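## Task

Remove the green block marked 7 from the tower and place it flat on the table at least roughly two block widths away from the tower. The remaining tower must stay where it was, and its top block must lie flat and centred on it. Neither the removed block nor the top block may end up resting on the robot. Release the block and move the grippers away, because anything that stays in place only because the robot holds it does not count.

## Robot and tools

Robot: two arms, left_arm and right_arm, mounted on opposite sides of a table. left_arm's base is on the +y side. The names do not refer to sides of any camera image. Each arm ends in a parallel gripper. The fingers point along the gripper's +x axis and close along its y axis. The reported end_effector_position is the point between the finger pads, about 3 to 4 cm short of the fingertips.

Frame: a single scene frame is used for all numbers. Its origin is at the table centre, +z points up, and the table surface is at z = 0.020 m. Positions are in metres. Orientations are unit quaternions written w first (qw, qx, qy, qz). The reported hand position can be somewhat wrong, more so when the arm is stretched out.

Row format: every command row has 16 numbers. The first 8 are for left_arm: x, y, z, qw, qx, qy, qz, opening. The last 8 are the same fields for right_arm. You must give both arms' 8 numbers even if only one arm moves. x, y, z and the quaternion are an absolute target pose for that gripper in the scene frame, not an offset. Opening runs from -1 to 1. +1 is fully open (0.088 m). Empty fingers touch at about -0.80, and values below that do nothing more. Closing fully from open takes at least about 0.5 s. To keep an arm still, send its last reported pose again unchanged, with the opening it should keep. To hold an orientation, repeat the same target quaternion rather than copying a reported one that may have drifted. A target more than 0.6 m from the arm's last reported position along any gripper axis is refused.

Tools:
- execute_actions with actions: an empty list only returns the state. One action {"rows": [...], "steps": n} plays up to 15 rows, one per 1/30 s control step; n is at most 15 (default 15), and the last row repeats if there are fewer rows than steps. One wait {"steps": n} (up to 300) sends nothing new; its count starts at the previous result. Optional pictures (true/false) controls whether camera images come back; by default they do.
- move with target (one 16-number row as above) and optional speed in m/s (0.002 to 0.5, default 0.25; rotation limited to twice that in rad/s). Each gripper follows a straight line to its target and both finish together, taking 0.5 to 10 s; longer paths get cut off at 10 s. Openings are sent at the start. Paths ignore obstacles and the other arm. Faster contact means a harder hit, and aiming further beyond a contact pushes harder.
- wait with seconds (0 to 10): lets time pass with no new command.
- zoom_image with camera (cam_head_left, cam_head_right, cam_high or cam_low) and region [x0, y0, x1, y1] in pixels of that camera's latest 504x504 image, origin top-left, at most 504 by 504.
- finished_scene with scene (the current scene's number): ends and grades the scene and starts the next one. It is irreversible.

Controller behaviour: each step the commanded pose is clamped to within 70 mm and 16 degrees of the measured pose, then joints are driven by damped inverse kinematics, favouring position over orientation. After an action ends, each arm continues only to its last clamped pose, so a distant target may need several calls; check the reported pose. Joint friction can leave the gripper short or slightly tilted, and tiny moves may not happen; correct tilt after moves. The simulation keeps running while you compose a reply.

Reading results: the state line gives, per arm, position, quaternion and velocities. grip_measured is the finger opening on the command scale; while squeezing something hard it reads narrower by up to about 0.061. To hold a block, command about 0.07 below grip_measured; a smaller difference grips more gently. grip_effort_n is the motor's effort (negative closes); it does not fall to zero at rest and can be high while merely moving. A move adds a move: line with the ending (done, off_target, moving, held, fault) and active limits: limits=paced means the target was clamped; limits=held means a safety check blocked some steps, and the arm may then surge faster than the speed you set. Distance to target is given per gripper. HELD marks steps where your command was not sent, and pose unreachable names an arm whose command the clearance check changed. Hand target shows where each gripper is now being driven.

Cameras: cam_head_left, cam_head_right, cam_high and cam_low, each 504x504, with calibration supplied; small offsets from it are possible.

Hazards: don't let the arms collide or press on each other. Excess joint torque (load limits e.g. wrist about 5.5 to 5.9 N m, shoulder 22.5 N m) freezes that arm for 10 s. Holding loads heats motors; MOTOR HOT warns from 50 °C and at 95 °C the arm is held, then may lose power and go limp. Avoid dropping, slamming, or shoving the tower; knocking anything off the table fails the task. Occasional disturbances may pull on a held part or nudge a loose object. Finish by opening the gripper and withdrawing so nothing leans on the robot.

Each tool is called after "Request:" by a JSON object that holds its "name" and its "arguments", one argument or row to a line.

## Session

Request:
{"name": "execute_actions", "arguments": {
  "actions": []
}}

Scene clock: 0.00 s of 3920.00 s.
left_arm: end_effector_position=(+0.2551, +0.0761, +0.2897) grip_measured=+0.817 grip_effort_n=n/a end_effector_quat_wxyz=(+0.698, +0.203, +0.619, -0.296) end_effector_velocity=(+0.001, +0.003, -0.000) end_effector_angular_velocity=(+0.009, -0.003, +0.011) | right_arm: end_effector_position=(+0.3573, -0.1436, +0.3981) grip_measured=+0.822 grip_effort_n=n/a end_effector_quat_wxyz=(+0.728, -0.276, +0.030, +0.627) end_effector_velocity=(+0.001, -0.004, -0.004) end_effector_angular_velocity=(-0.017, +0.009, -0.011)
Joint positions: left_arm=[ 0.704  1.926  1.878 -1.351  0.011 -0.442  0.079] | right_arm=[-0.592  1.348  1.337 -0.496 -0.64  -0.727  0.079]
Joint velocities: left_arm=[ 0.002 -0.002 -0.002 -0.007 -0.007 -0.007 -0.001] | right_arm=[-0.007 -0.002 -0.002 -0.022  0.007 -0.007 -0.   ]
Heat: left arm: hottest shoulder 24 °C (+0.0 °C/min); right arm: hottest shoulder 25 °C (+0.0 °C/min).
Hand target (left_arm): +0.255, +0.076, +0.290; +0.698, +0.203, +0.619, -0.296
Hand target (right_arm): +0.357, -0.144, +0.398; +0.728, -0.276, +0.030, +0.627

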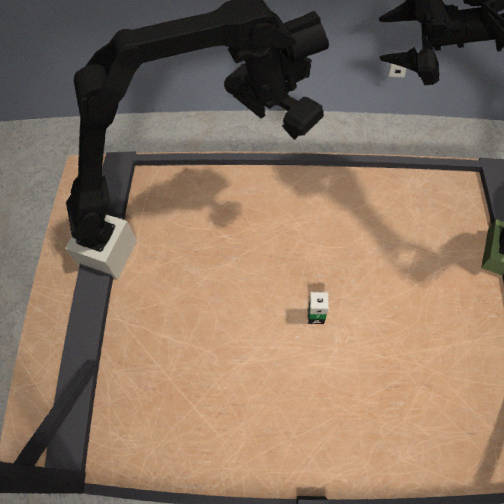

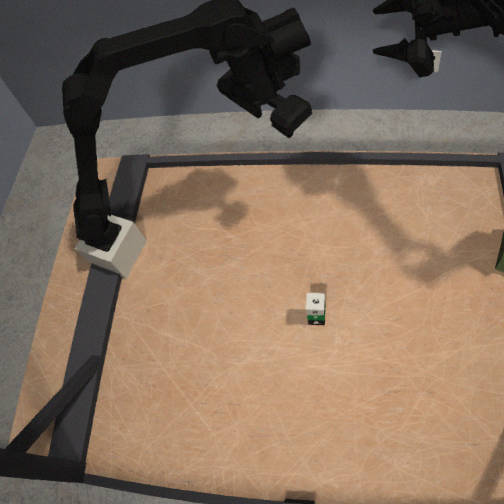

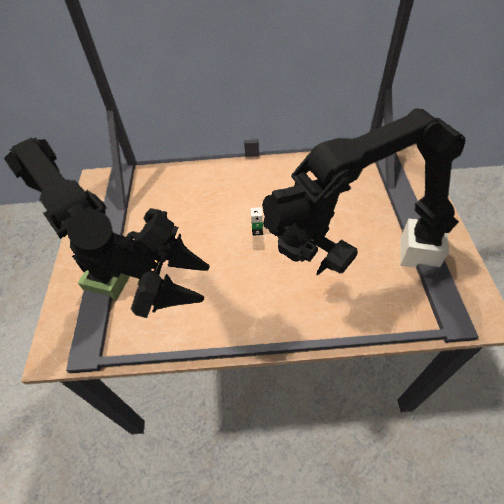

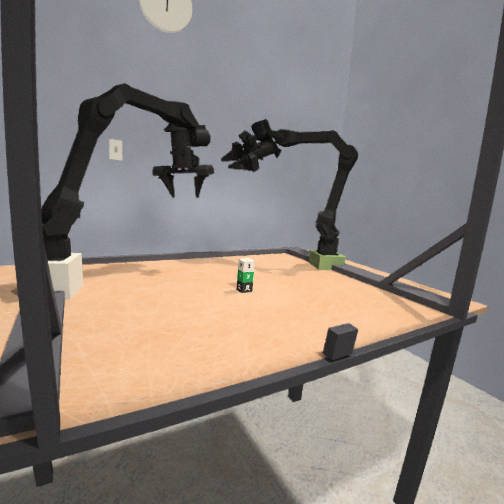

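Request:
{"name": "zoom_image", "arguments": {
  "camera": "cam_head_left",
  "region": [275, 265, 355, 345]
}}

Request:
{"name": "zoom_image", "arguments": {
  "camera": "cam_low",
  "region": [195, 210, 295, 310]
}}

Request:
{"name": "zoom_image", "arguments": {
  "camera": "cam_high",
  "region": [220, 180, 300, 260]
}}

Region (275, 265, 355, 345) of cam_head_left's 504x504 image, scaled by 6.300, with more detail than that image has.

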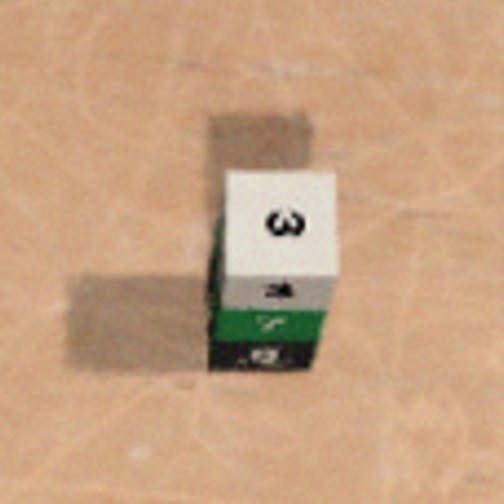

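Region (195, 210, 295, 310) of cam_low's 504x504 image, scaled by 5.040, with more detail than that image has.

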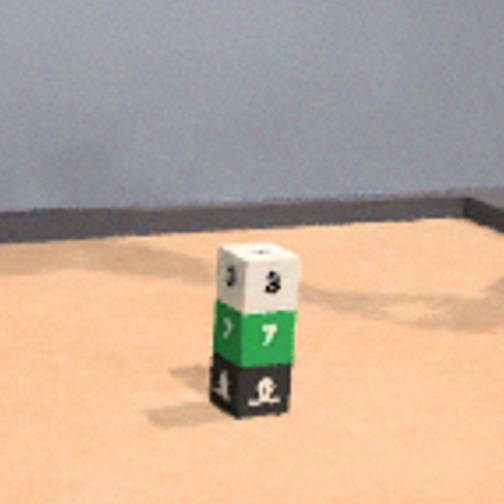

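Region (220, 180, 300, 260) of cam_high's 504x504 image, scaled by 6.300, with more detail than that image has.

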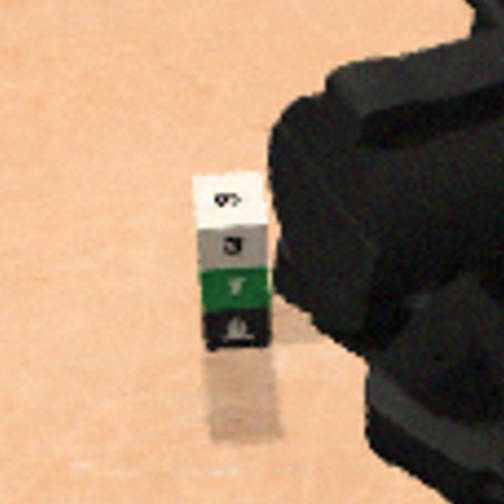

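Request:
{"name": "move", "arguments": {
  "target": [-0.031,-0.008,0.175,0.5,0.5,0.5,-0.5,0.5,-0.03,-0.27,0.19,0.5,-0.5,0.5,0.5,0.5],
  "speed": 0.3
}}

Request:
{"name": "move", "arguments": {
  "target": [-0.030,-0.007,0.122,0.5,0.5,0.5,-0.5,0.3,-0.03,-0.27,0.19,0.5,-0.5,0.5,0.5,0.5],
  "speed": 0.06
}}

Request:
{"name": "zoom_image", "arguments": {
  "camera": "cam_low",
  "region": [195, 210, 295, 310]
}}

Scene clock: 8.90 s of 3920.00 s.
left_arm: end_effector_position=(-0.0297, -0.0075, +0.1813) grip_measured=+0.503 grip_effort_n=-17.4 end_effector_quat_wxyz=(+0.504, +0.497, +0.500, -0.500) end_effector_velocity=(-0.006, +0.004, -0.002) end_effector_angular_velocity=(+0.027, +0.015, -0.000) | right_arm: end_effector_position=(-0.0270, -0.2689, +0.1910) grip_measured=+0.503 grip_effort_n=-16.0 end_effector_quat_wxyz=(+0.500, -0.496, +0.496, +0.508) end_effector_velocity=(-0.002, -0.003, +0.000) end_effector_angular_velocity=(-0.020, +0.012, -0.005)
Joint positions: left_arm=[ 0.017  2.397  2.203 -1.37  -0.003 -0.29   0.064] | right_arm=[ 1.037  1.348  1.016 -1.221  0.005  0.685  0.064]
Joint velocities: left_arm=[-0.007  0.012  0.012 -0.022  0.022 -0.007  0.   ] | right_arm=[ 0.002  0.002  0.002 -0.007 -0.022  0.007 -0.   ]
Heat: left arm: hottest shoulder 25 °C (+6.7 °C/min); right arm: hottest shoulder 25 °C (+0.0 °C/min).
Hand target (left_arm): -0.030, -0.008, +0.175; +0.500, +0.502, +0.501, -0.497
Hand target (right_arm): -0.028, -0.270, +0.189; +0.499, -0.497, +0.499, +0.505
Off the commanded pose (left_arm): 0.006 m, 1 deg.
Off the commanded pose (right_arm): 0.003 m, 1 deg.
After step 90, 3.30 s passed at rest.
move: done

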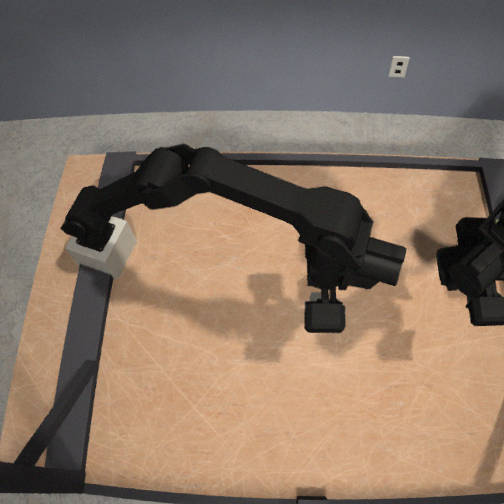

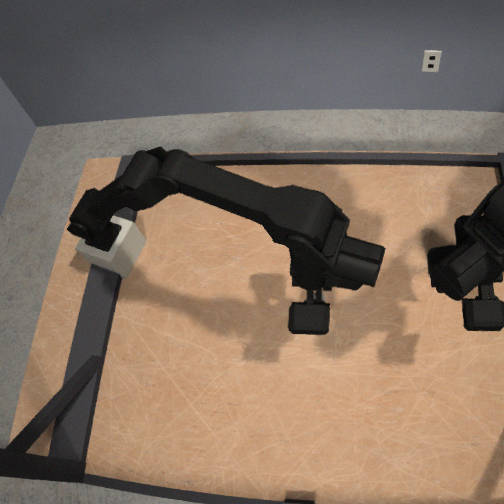

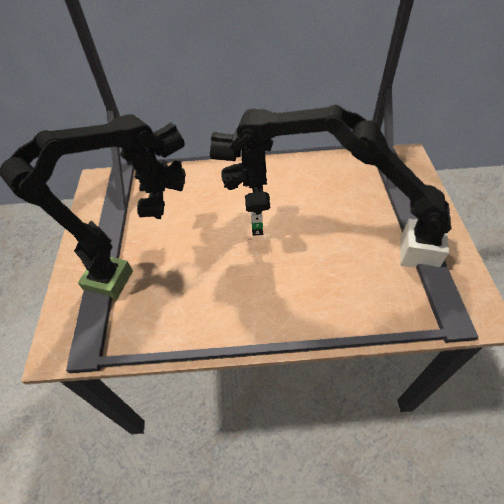

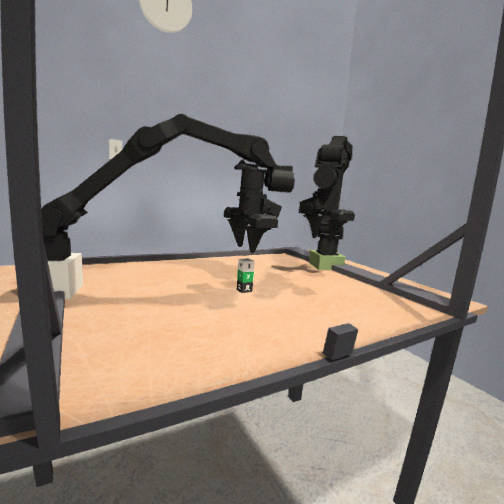

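Scene clock: 10.30 s of 3920.00 s.
left_arm: end_effector_position=(-0.0310, -0.0110, +0.1335) grip_measured=+0.303 grip_effort_n=-17.4 end_effector_quat_wxyz=(+0.506, +0.490, +0.496, -0.507) end_effector_velocity=(-0.003, -0.002, +0.002) end_effector_angular_velocity=(-0.014, -0.003, +0.000) | right_arm: end_effector_position=(-0.0273, -0.2710, +0.1884) grip_measured=+0.503 grip_effort_n=-16.0 end_effector_quat_wxyz=(+0.501, -0.502, +0.498, +0.499) end_effector_velocity=(+0.001, -0.000, +0.001) end_effector_angular_velocity=(-0.007, +0.004, -0.000)
Joint positions: left_arm=[ 0.017  2.403  2.025 -1.164 -0.002 -0.288  0.054] | right_arm=[ 1.044  1.362  1.016 -1.229  0.005  0.698  0.064]
Joint velocities: left_arm=[-0.007 -0.002  0.002  0.007 -0.007 -0.007 -0.   ] | right_arm=[-0.007 -0.002  0.002 -0.007 -0.007 -0.007 -0.   ]
Heat: left arm: hottest shoulder 26 °C (+11.7 °C/min); right arm: hottest shoulder 25 °C (+0.0 °C/min).
Hand target (left_arm): -0.030, -0.007, +0.122; +0.500, +0.500, +0.500, -0.500
Hand target (right_arm): -0.030, -0.270, +0.190; +0.500, -0.500, +0.500, +0.500
Off the commanded pose (left_arm): 0.012 m, 2 deg.
Off the commanded pose (right_arm): 0.003 m, 0 deg.
move: off_target (left_arm)

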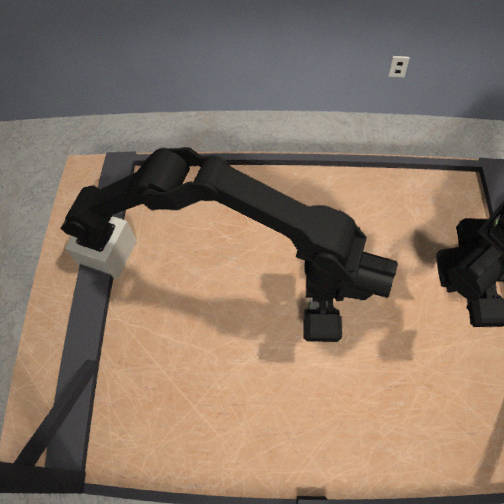

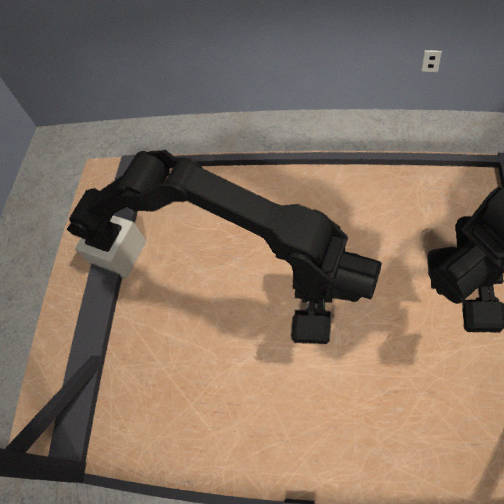

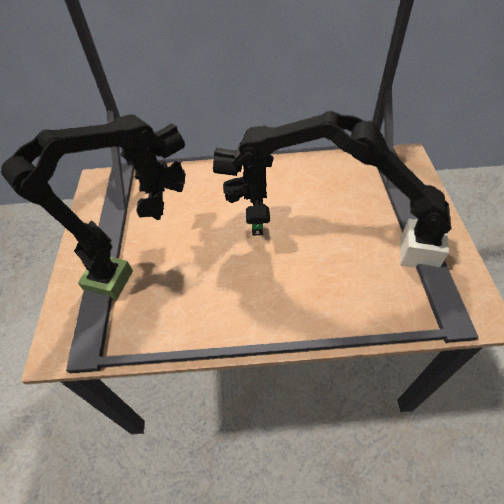

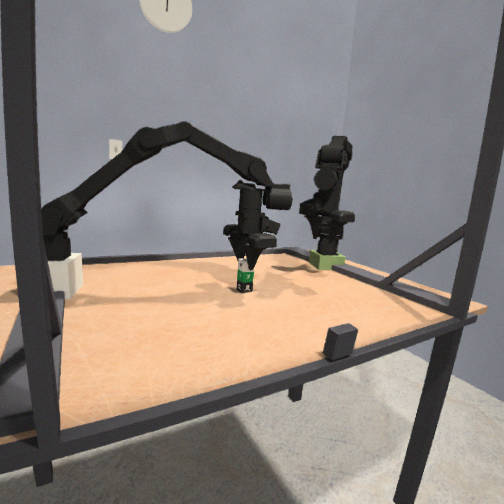

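Region (195, 210, 295, 310) of cam_low's 504x504 image, scaled by 5.040, with more detail than that image has.

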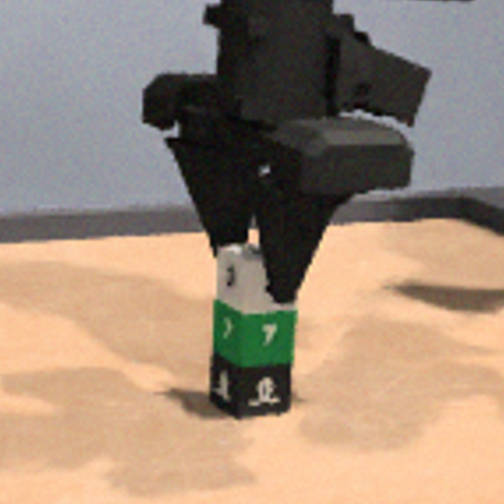

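Request:
{"name": "move", "arguments": {
  "target": [-0.030,-0.007,0.122,0.5,0.5,0.5,-0.5,-0.33,-0.03,-0.27,0.19,0.5,-0.5,0.5,0.5,0.5],
  "speed": 0.06
}}

Request:
{"name": "zoom_image", "arguments": {
  "camera": "cam_low",
  "region": [195, 210, 295, 310]
}}

Request:
{"name": "move", "arguments": {
  "target": [-0.032,-0.014,0.162,0.508,0.487,0.495,-0.509,-0.33,-0.03,-0.27,0.19,0.5,-0.5,0.5,0.5,0.5],
  "speed": 0.08
}}

Request:
{"name": "move", "arguments": {
  "target": [-0.033,0.25,0.16,0.5,0.5,0.5,-0.5,-0.33,-0.031,-0.006,0.14,0.5,-0.5,0.5,0.5,0.5]
}}

Request:
{"name": "move", "arguments": {
  "target": [-0.033,0.25,0.16,0.5,0.5,0.5,-0.5,-0.33,-0.031,-0.006,0.098,0.5,-0.5,0.5,0.5,0.2],
  "speed": 0.06
}}

Request:
{"name": "zoom_image", "arguments": {
  "camera": "cam_low",
  "region": [195, 210, 295, 310]
}}

Scene clock: 14.93 s of 3920.00 s.
left_arm: end_effector_position=(-0.0311, -0.0112, +0.1334) grip_measured=-0.213 grip_effort_n=-83.5 end_effector_quat_wxyz=(+0.506, +0.490, +0.496, -0.508) end_effector_velocity=(+0.003, +0.001, +0.000) end_effector_angular_velocity=(+0.001, -0.023, +0.006) | right_arm: end_effector_position=(-0.0273, -0.2710, +0.1883) grip_measured=+0.503 grip_effort_n=-16.0 end_effector_quat_wxyz=(+0.501, -0.502, +0.498, +0.499) end_effector_velocity=(+0.004, -0.004, -0.001) end_effector_angular_velocity=(-0.025, -0.012, -0.015)
Joint positions: left_arm=[ 0.017  2.403  2.025 -1.163 -0.001 -0.288  0.029] | right_arm=[ 1.044  1.362  1.016 -1.229  0.005  0.698  0.064]
Joint velocities: left_arm=[-0.002 -0.002 -0.002 -0.007 -0.022 -0.007 -0.   ] | right_arm=[-0.007  0.002 -0.002 -0.022 -0.007  0.007  0.   ]
Heat: left arm: hottest shoulder 27 °C (+12.1 °C/min); right arm: hottest shoulder 25 °C (+0.0 °C/min).
Hand target (left_arm): -0.030, -0.007, +0.122; +0.500, +0.500, +0.500, -0.500
Hand target (right_arm): -0.030, -0.270, +0.190; +0.500, -0.500, +0.500, +0.500
Off the commanded pose (left_arm): 0.012 m, 2 deg.
Off the commanded pose (right_arm): 0.003 m, 0 deg.
After step 90, 0.93 s passed at rest.
move: off_target (left_arm)

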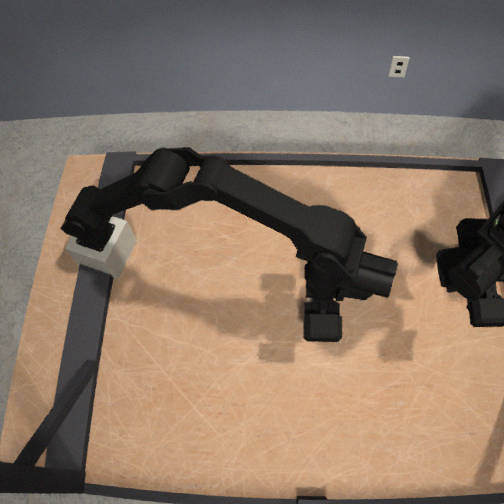

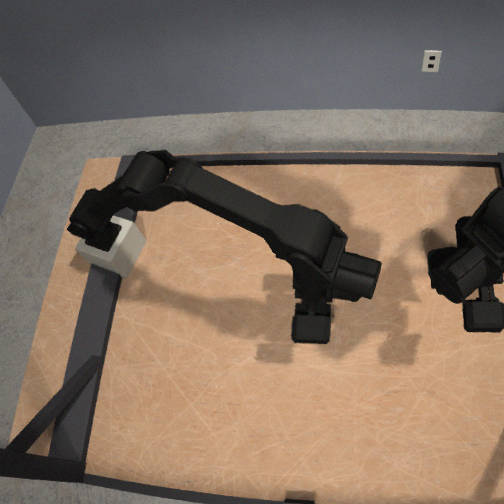

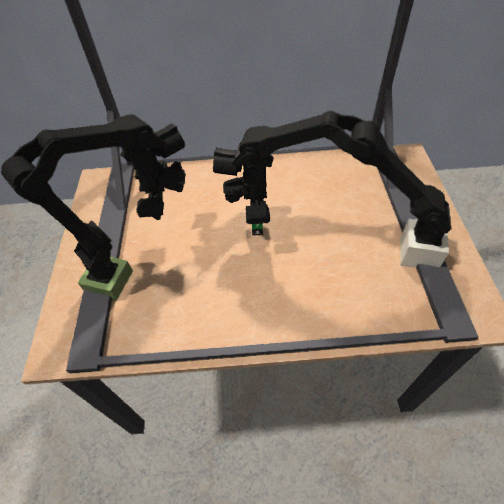

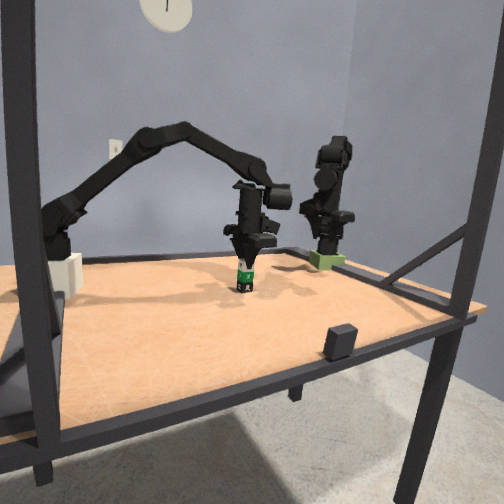

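Region (195, 210, 295, 310) of cam_low's 504x504 image, scaled by 5.040, with more detail than that image has.

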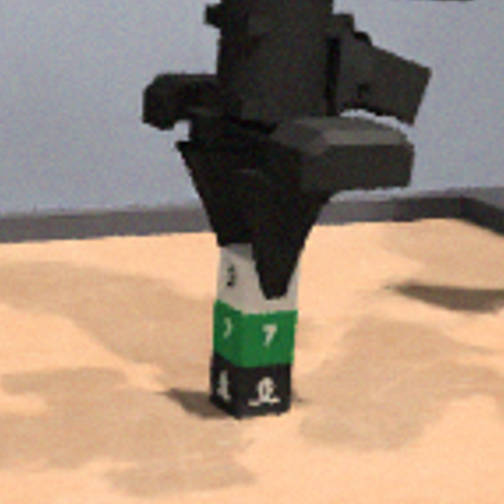

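Scene clock: 15.80 s of 3920.00 s.
left_arm: end_effector_position=(-0.0314, -0.0119, +0.1566) grip_measured=-0.213 grip_effort_n=-83.5 end_effector_quat_wxyz=(+0.505, +0.492, +0.497, -0.506) end_effector_velocity=(+0.004, -0.003, +0.004) end_effector_angular_velocity=(-0.013, -0.019, +0.010) | right_arm: end_effector_position=(-0.0272, -0.2711, +0.1883) grip_measured=+0.503 grip_effort_n=-16.0 end_effector_quat_wxyz=(+0.501, -0.502, +0.498, +0.499) end_effector_velocity=(+0.003, +0.000, -0.001) end_effector_angular_velocity=(-0.005, -0.013, +0.015)
Joint positions: left_arm=[ 0.017  2.403  2.117 -1.261 -0.001 -0.288  0.029] | right_arm=[ 1.044  1.362  1.016 -1.229  0.005  0.698  0.064]
Joint velocities: left_arm=[ 0.002 -0.002  0.012 -0.007 -0.022 -0.007 -0.   ] | right_arm=[-0.007  0.002 -0.002 -0.007  0.007 -0.022 -0.   ]
Heat: left arm: hottest shoulder 27 °C (+11.4 °C/min); right arm: hottest shoulder 25 °C (+0.0 °C/min).
Hand target (left_arm): -0.032, -0.014, +0.162; +0.508, +0.487, +0.495, -0.509
Hand target (right_arm): -0.030, -0.270, +0.190; +0.500, -0.500, +0.500, +0.500
Off the commanded pose (left_arm): 0.006 m, 1 deg.
Off the commanded pose (right_arm): 0.003 m, 0 deg.
move: done

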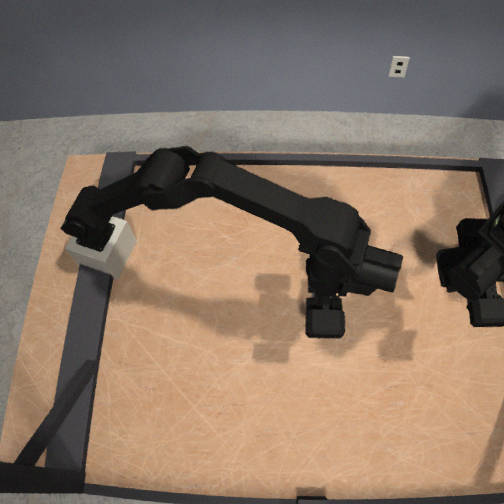

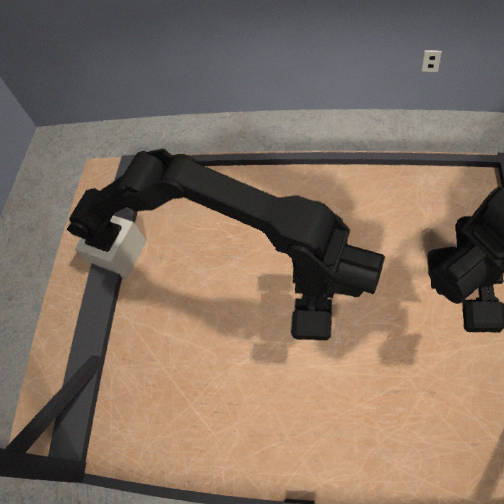

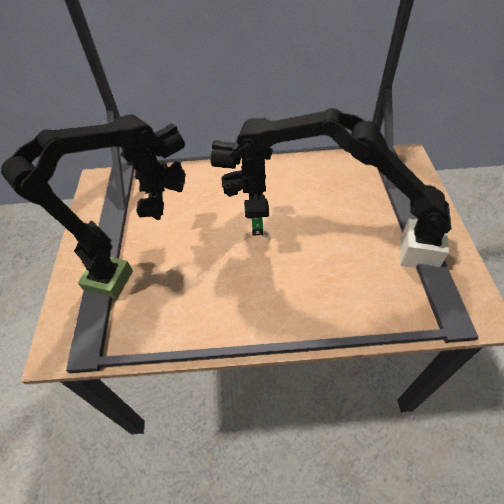

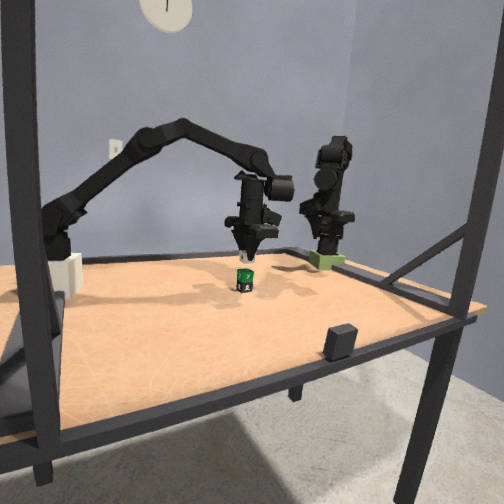

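Scene clock: 17.53 s of 3920.00 s.
left_arm: end_effector_position=(-0.0360, +0.2463, +0.1618) grip_measured=-0.213 grip_effort_n=-83.5 end_effector_quat_wxyz=(+0.500, +0.499, +0.500, -0.502) end_effector_velocity=(+0.001, +0.003, +0.001) end_effector_angular_velocity=(-0.002, -0.007, +0.000) | right_arm: end_effector_position=(-0.0319, -0.0087, +0.1430) grip_measured=+0.503 grip_effort_n=-15.6 end_effector_quat_wxyz=(+0.502, -0.500, +0.499, +0.499) end_effector_velocity=(+0.002, +0.002, -0.001) end_effector_angular_velocity=(-0.009, -0.011, +0.005)
Joint positions: left_arm=[-0.31   1.505  0.891 -0.953  0.001 -0.608  0.029] | right_arm=[ 0.669  2.314  2.042 -1.3    0.005  0.326  0.064]
Joint velocities: left_arm=[-0.007 -0.012 -0.007 -0.007 -0.007 -0.007 -0.   ] | right_arm=[-0.002  0.022  0.032 -0.022  0.007 -0.007  0.   ]
Heat: left arm: hottest shoulder 27 °C (+10.3 °C/min); right arm: hottest shoulder 26 °C (+3.4 °C/min).
Hand target (left_arm): -0.034, +0.250, +0.161; +0.500, +0.501, +0.500, -0.499
Hand target (right_arm): -0.032, -0.006, +0.142; +0.501, -0.501, +0.499, +0.499
Off the commanded pose (left_arm): 0.005 m, 0 deg.
Off the commanded pose (right_arm): 0.004 m, 0 deg.
move: done

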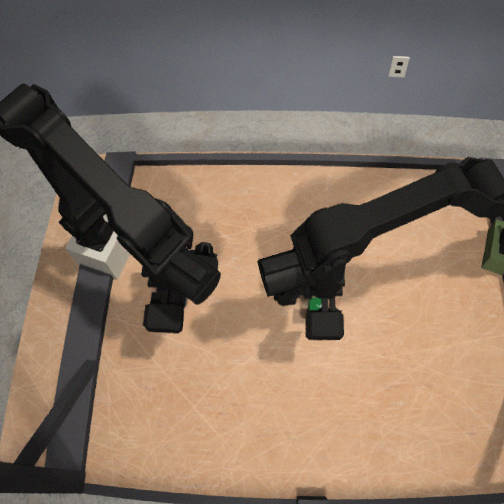

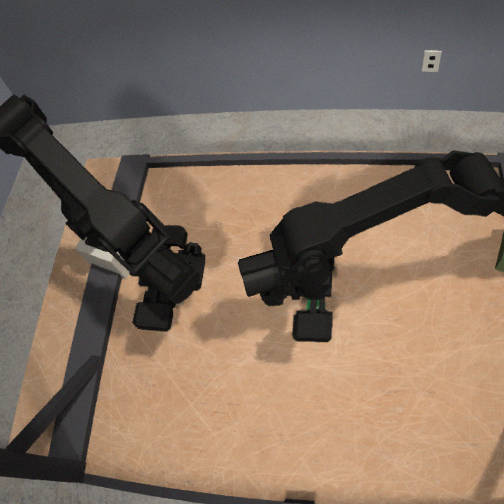

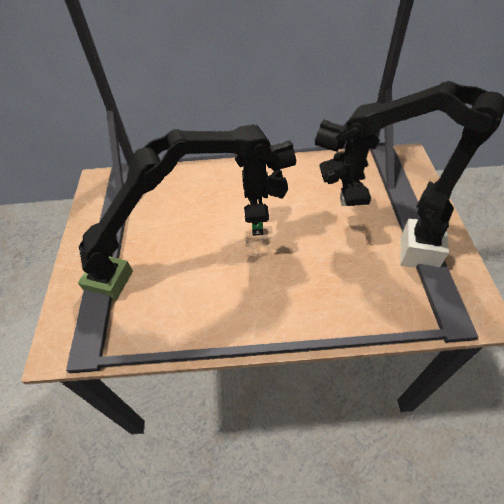

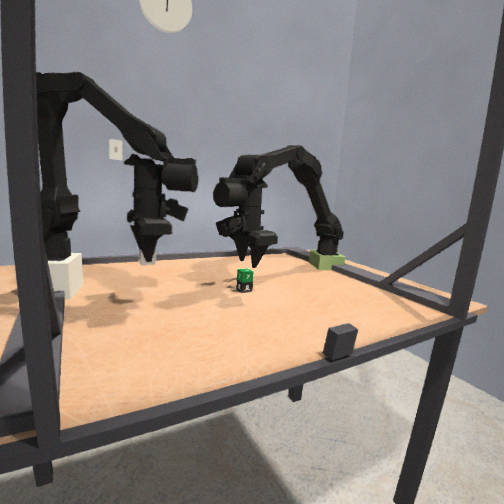

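Scene clock: 18.67 s of 3920.00 s.
left_arm: end_effector_position=(-0.0350, +0.2477, +0.1614) grip_measured=-0.213 grip_effort_n=-83.5 end_effector_quat_wxyz=(+0.500, +0.499, +0.500, -0.502) end_effector_velocity=(+0.002, +0.002, -0.000) end_effector_angular_velocity=(+0.002, -0.010, +0.005) | right_arm: end_effector_position=(-0.0327, -0.0033, +0.1050) grip_measured=+0.203 grip_effort_n=-16.0 end_effector_quat_wxyz=(+0.505, -0.495, +0.496, +0.504) end_effector_velocity=(+0.000, -0.000, -0.001) end_effector_angular_velocity=(+0.000, +0.007, +0.020)
Joint positions: left_arm=[-0.31   1.499  0.884 -0.952  0.001 -0.608  0.029] | right_arm=[ 0.667  2.339  1.933 -1.148  0.005  0.323  0.049]
Joint velocities: left_arm=[-0.002 -0.002 -0.002 -0.007 -0.007 -0.007 -0.   ] | right_arm=[-0.002 -0.002 -0.007  0.007 -0.007 -0.022 -0.   ]
Heat: left arm: hottest shoulder 27 °C (+9.6 °C/min); right arm: hottest shoulder 26 °C (+3.2 °C/min).
Hand target (left_arm): -0.033, +0.250, +0.160; +0.500, +0.500, +0.500, -0.500
Hand target (right_arm): -0.031, -0.006, +0.098; +0.500, -0.500, +0.500, +0.500
Off the commanded pose (left_arm): 0.003 m, 0 deg.
Off the commanded pose (right_arm): 0.008 m, 1 deg.
move: done

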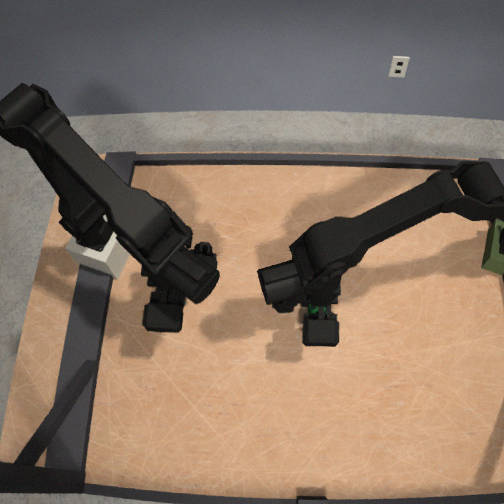

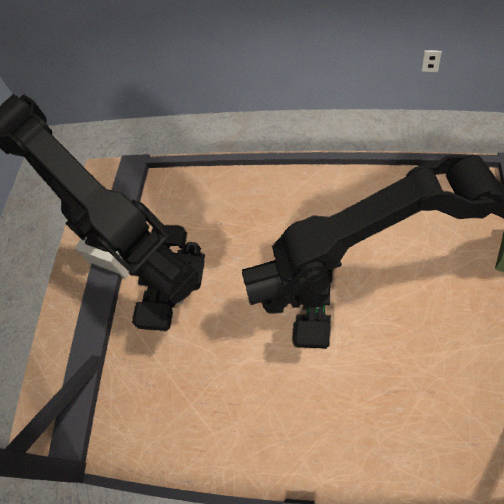

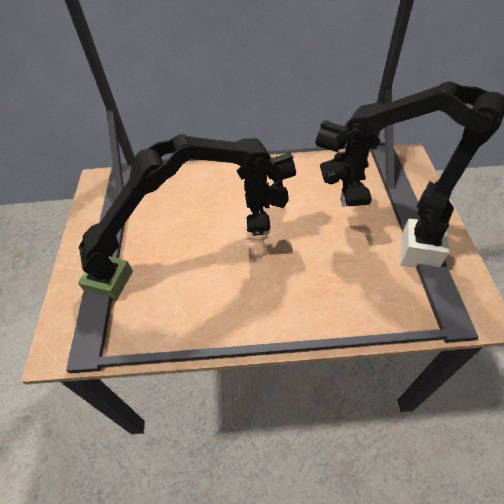

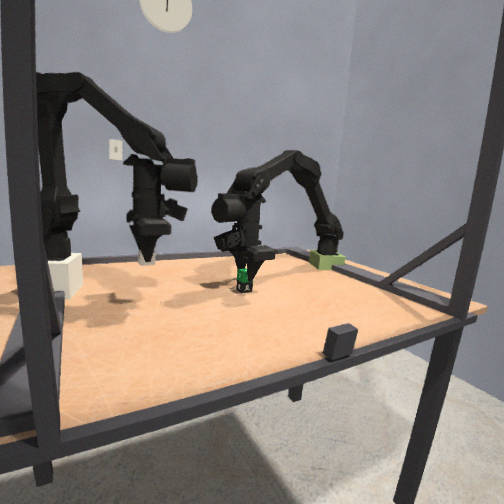

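Region (195, 210, 295, 310) of cam_low's 504x504 image, scaled by 5.040, with more detail than that image has.

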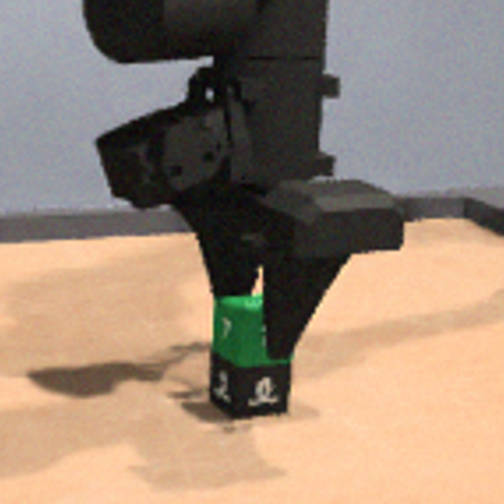

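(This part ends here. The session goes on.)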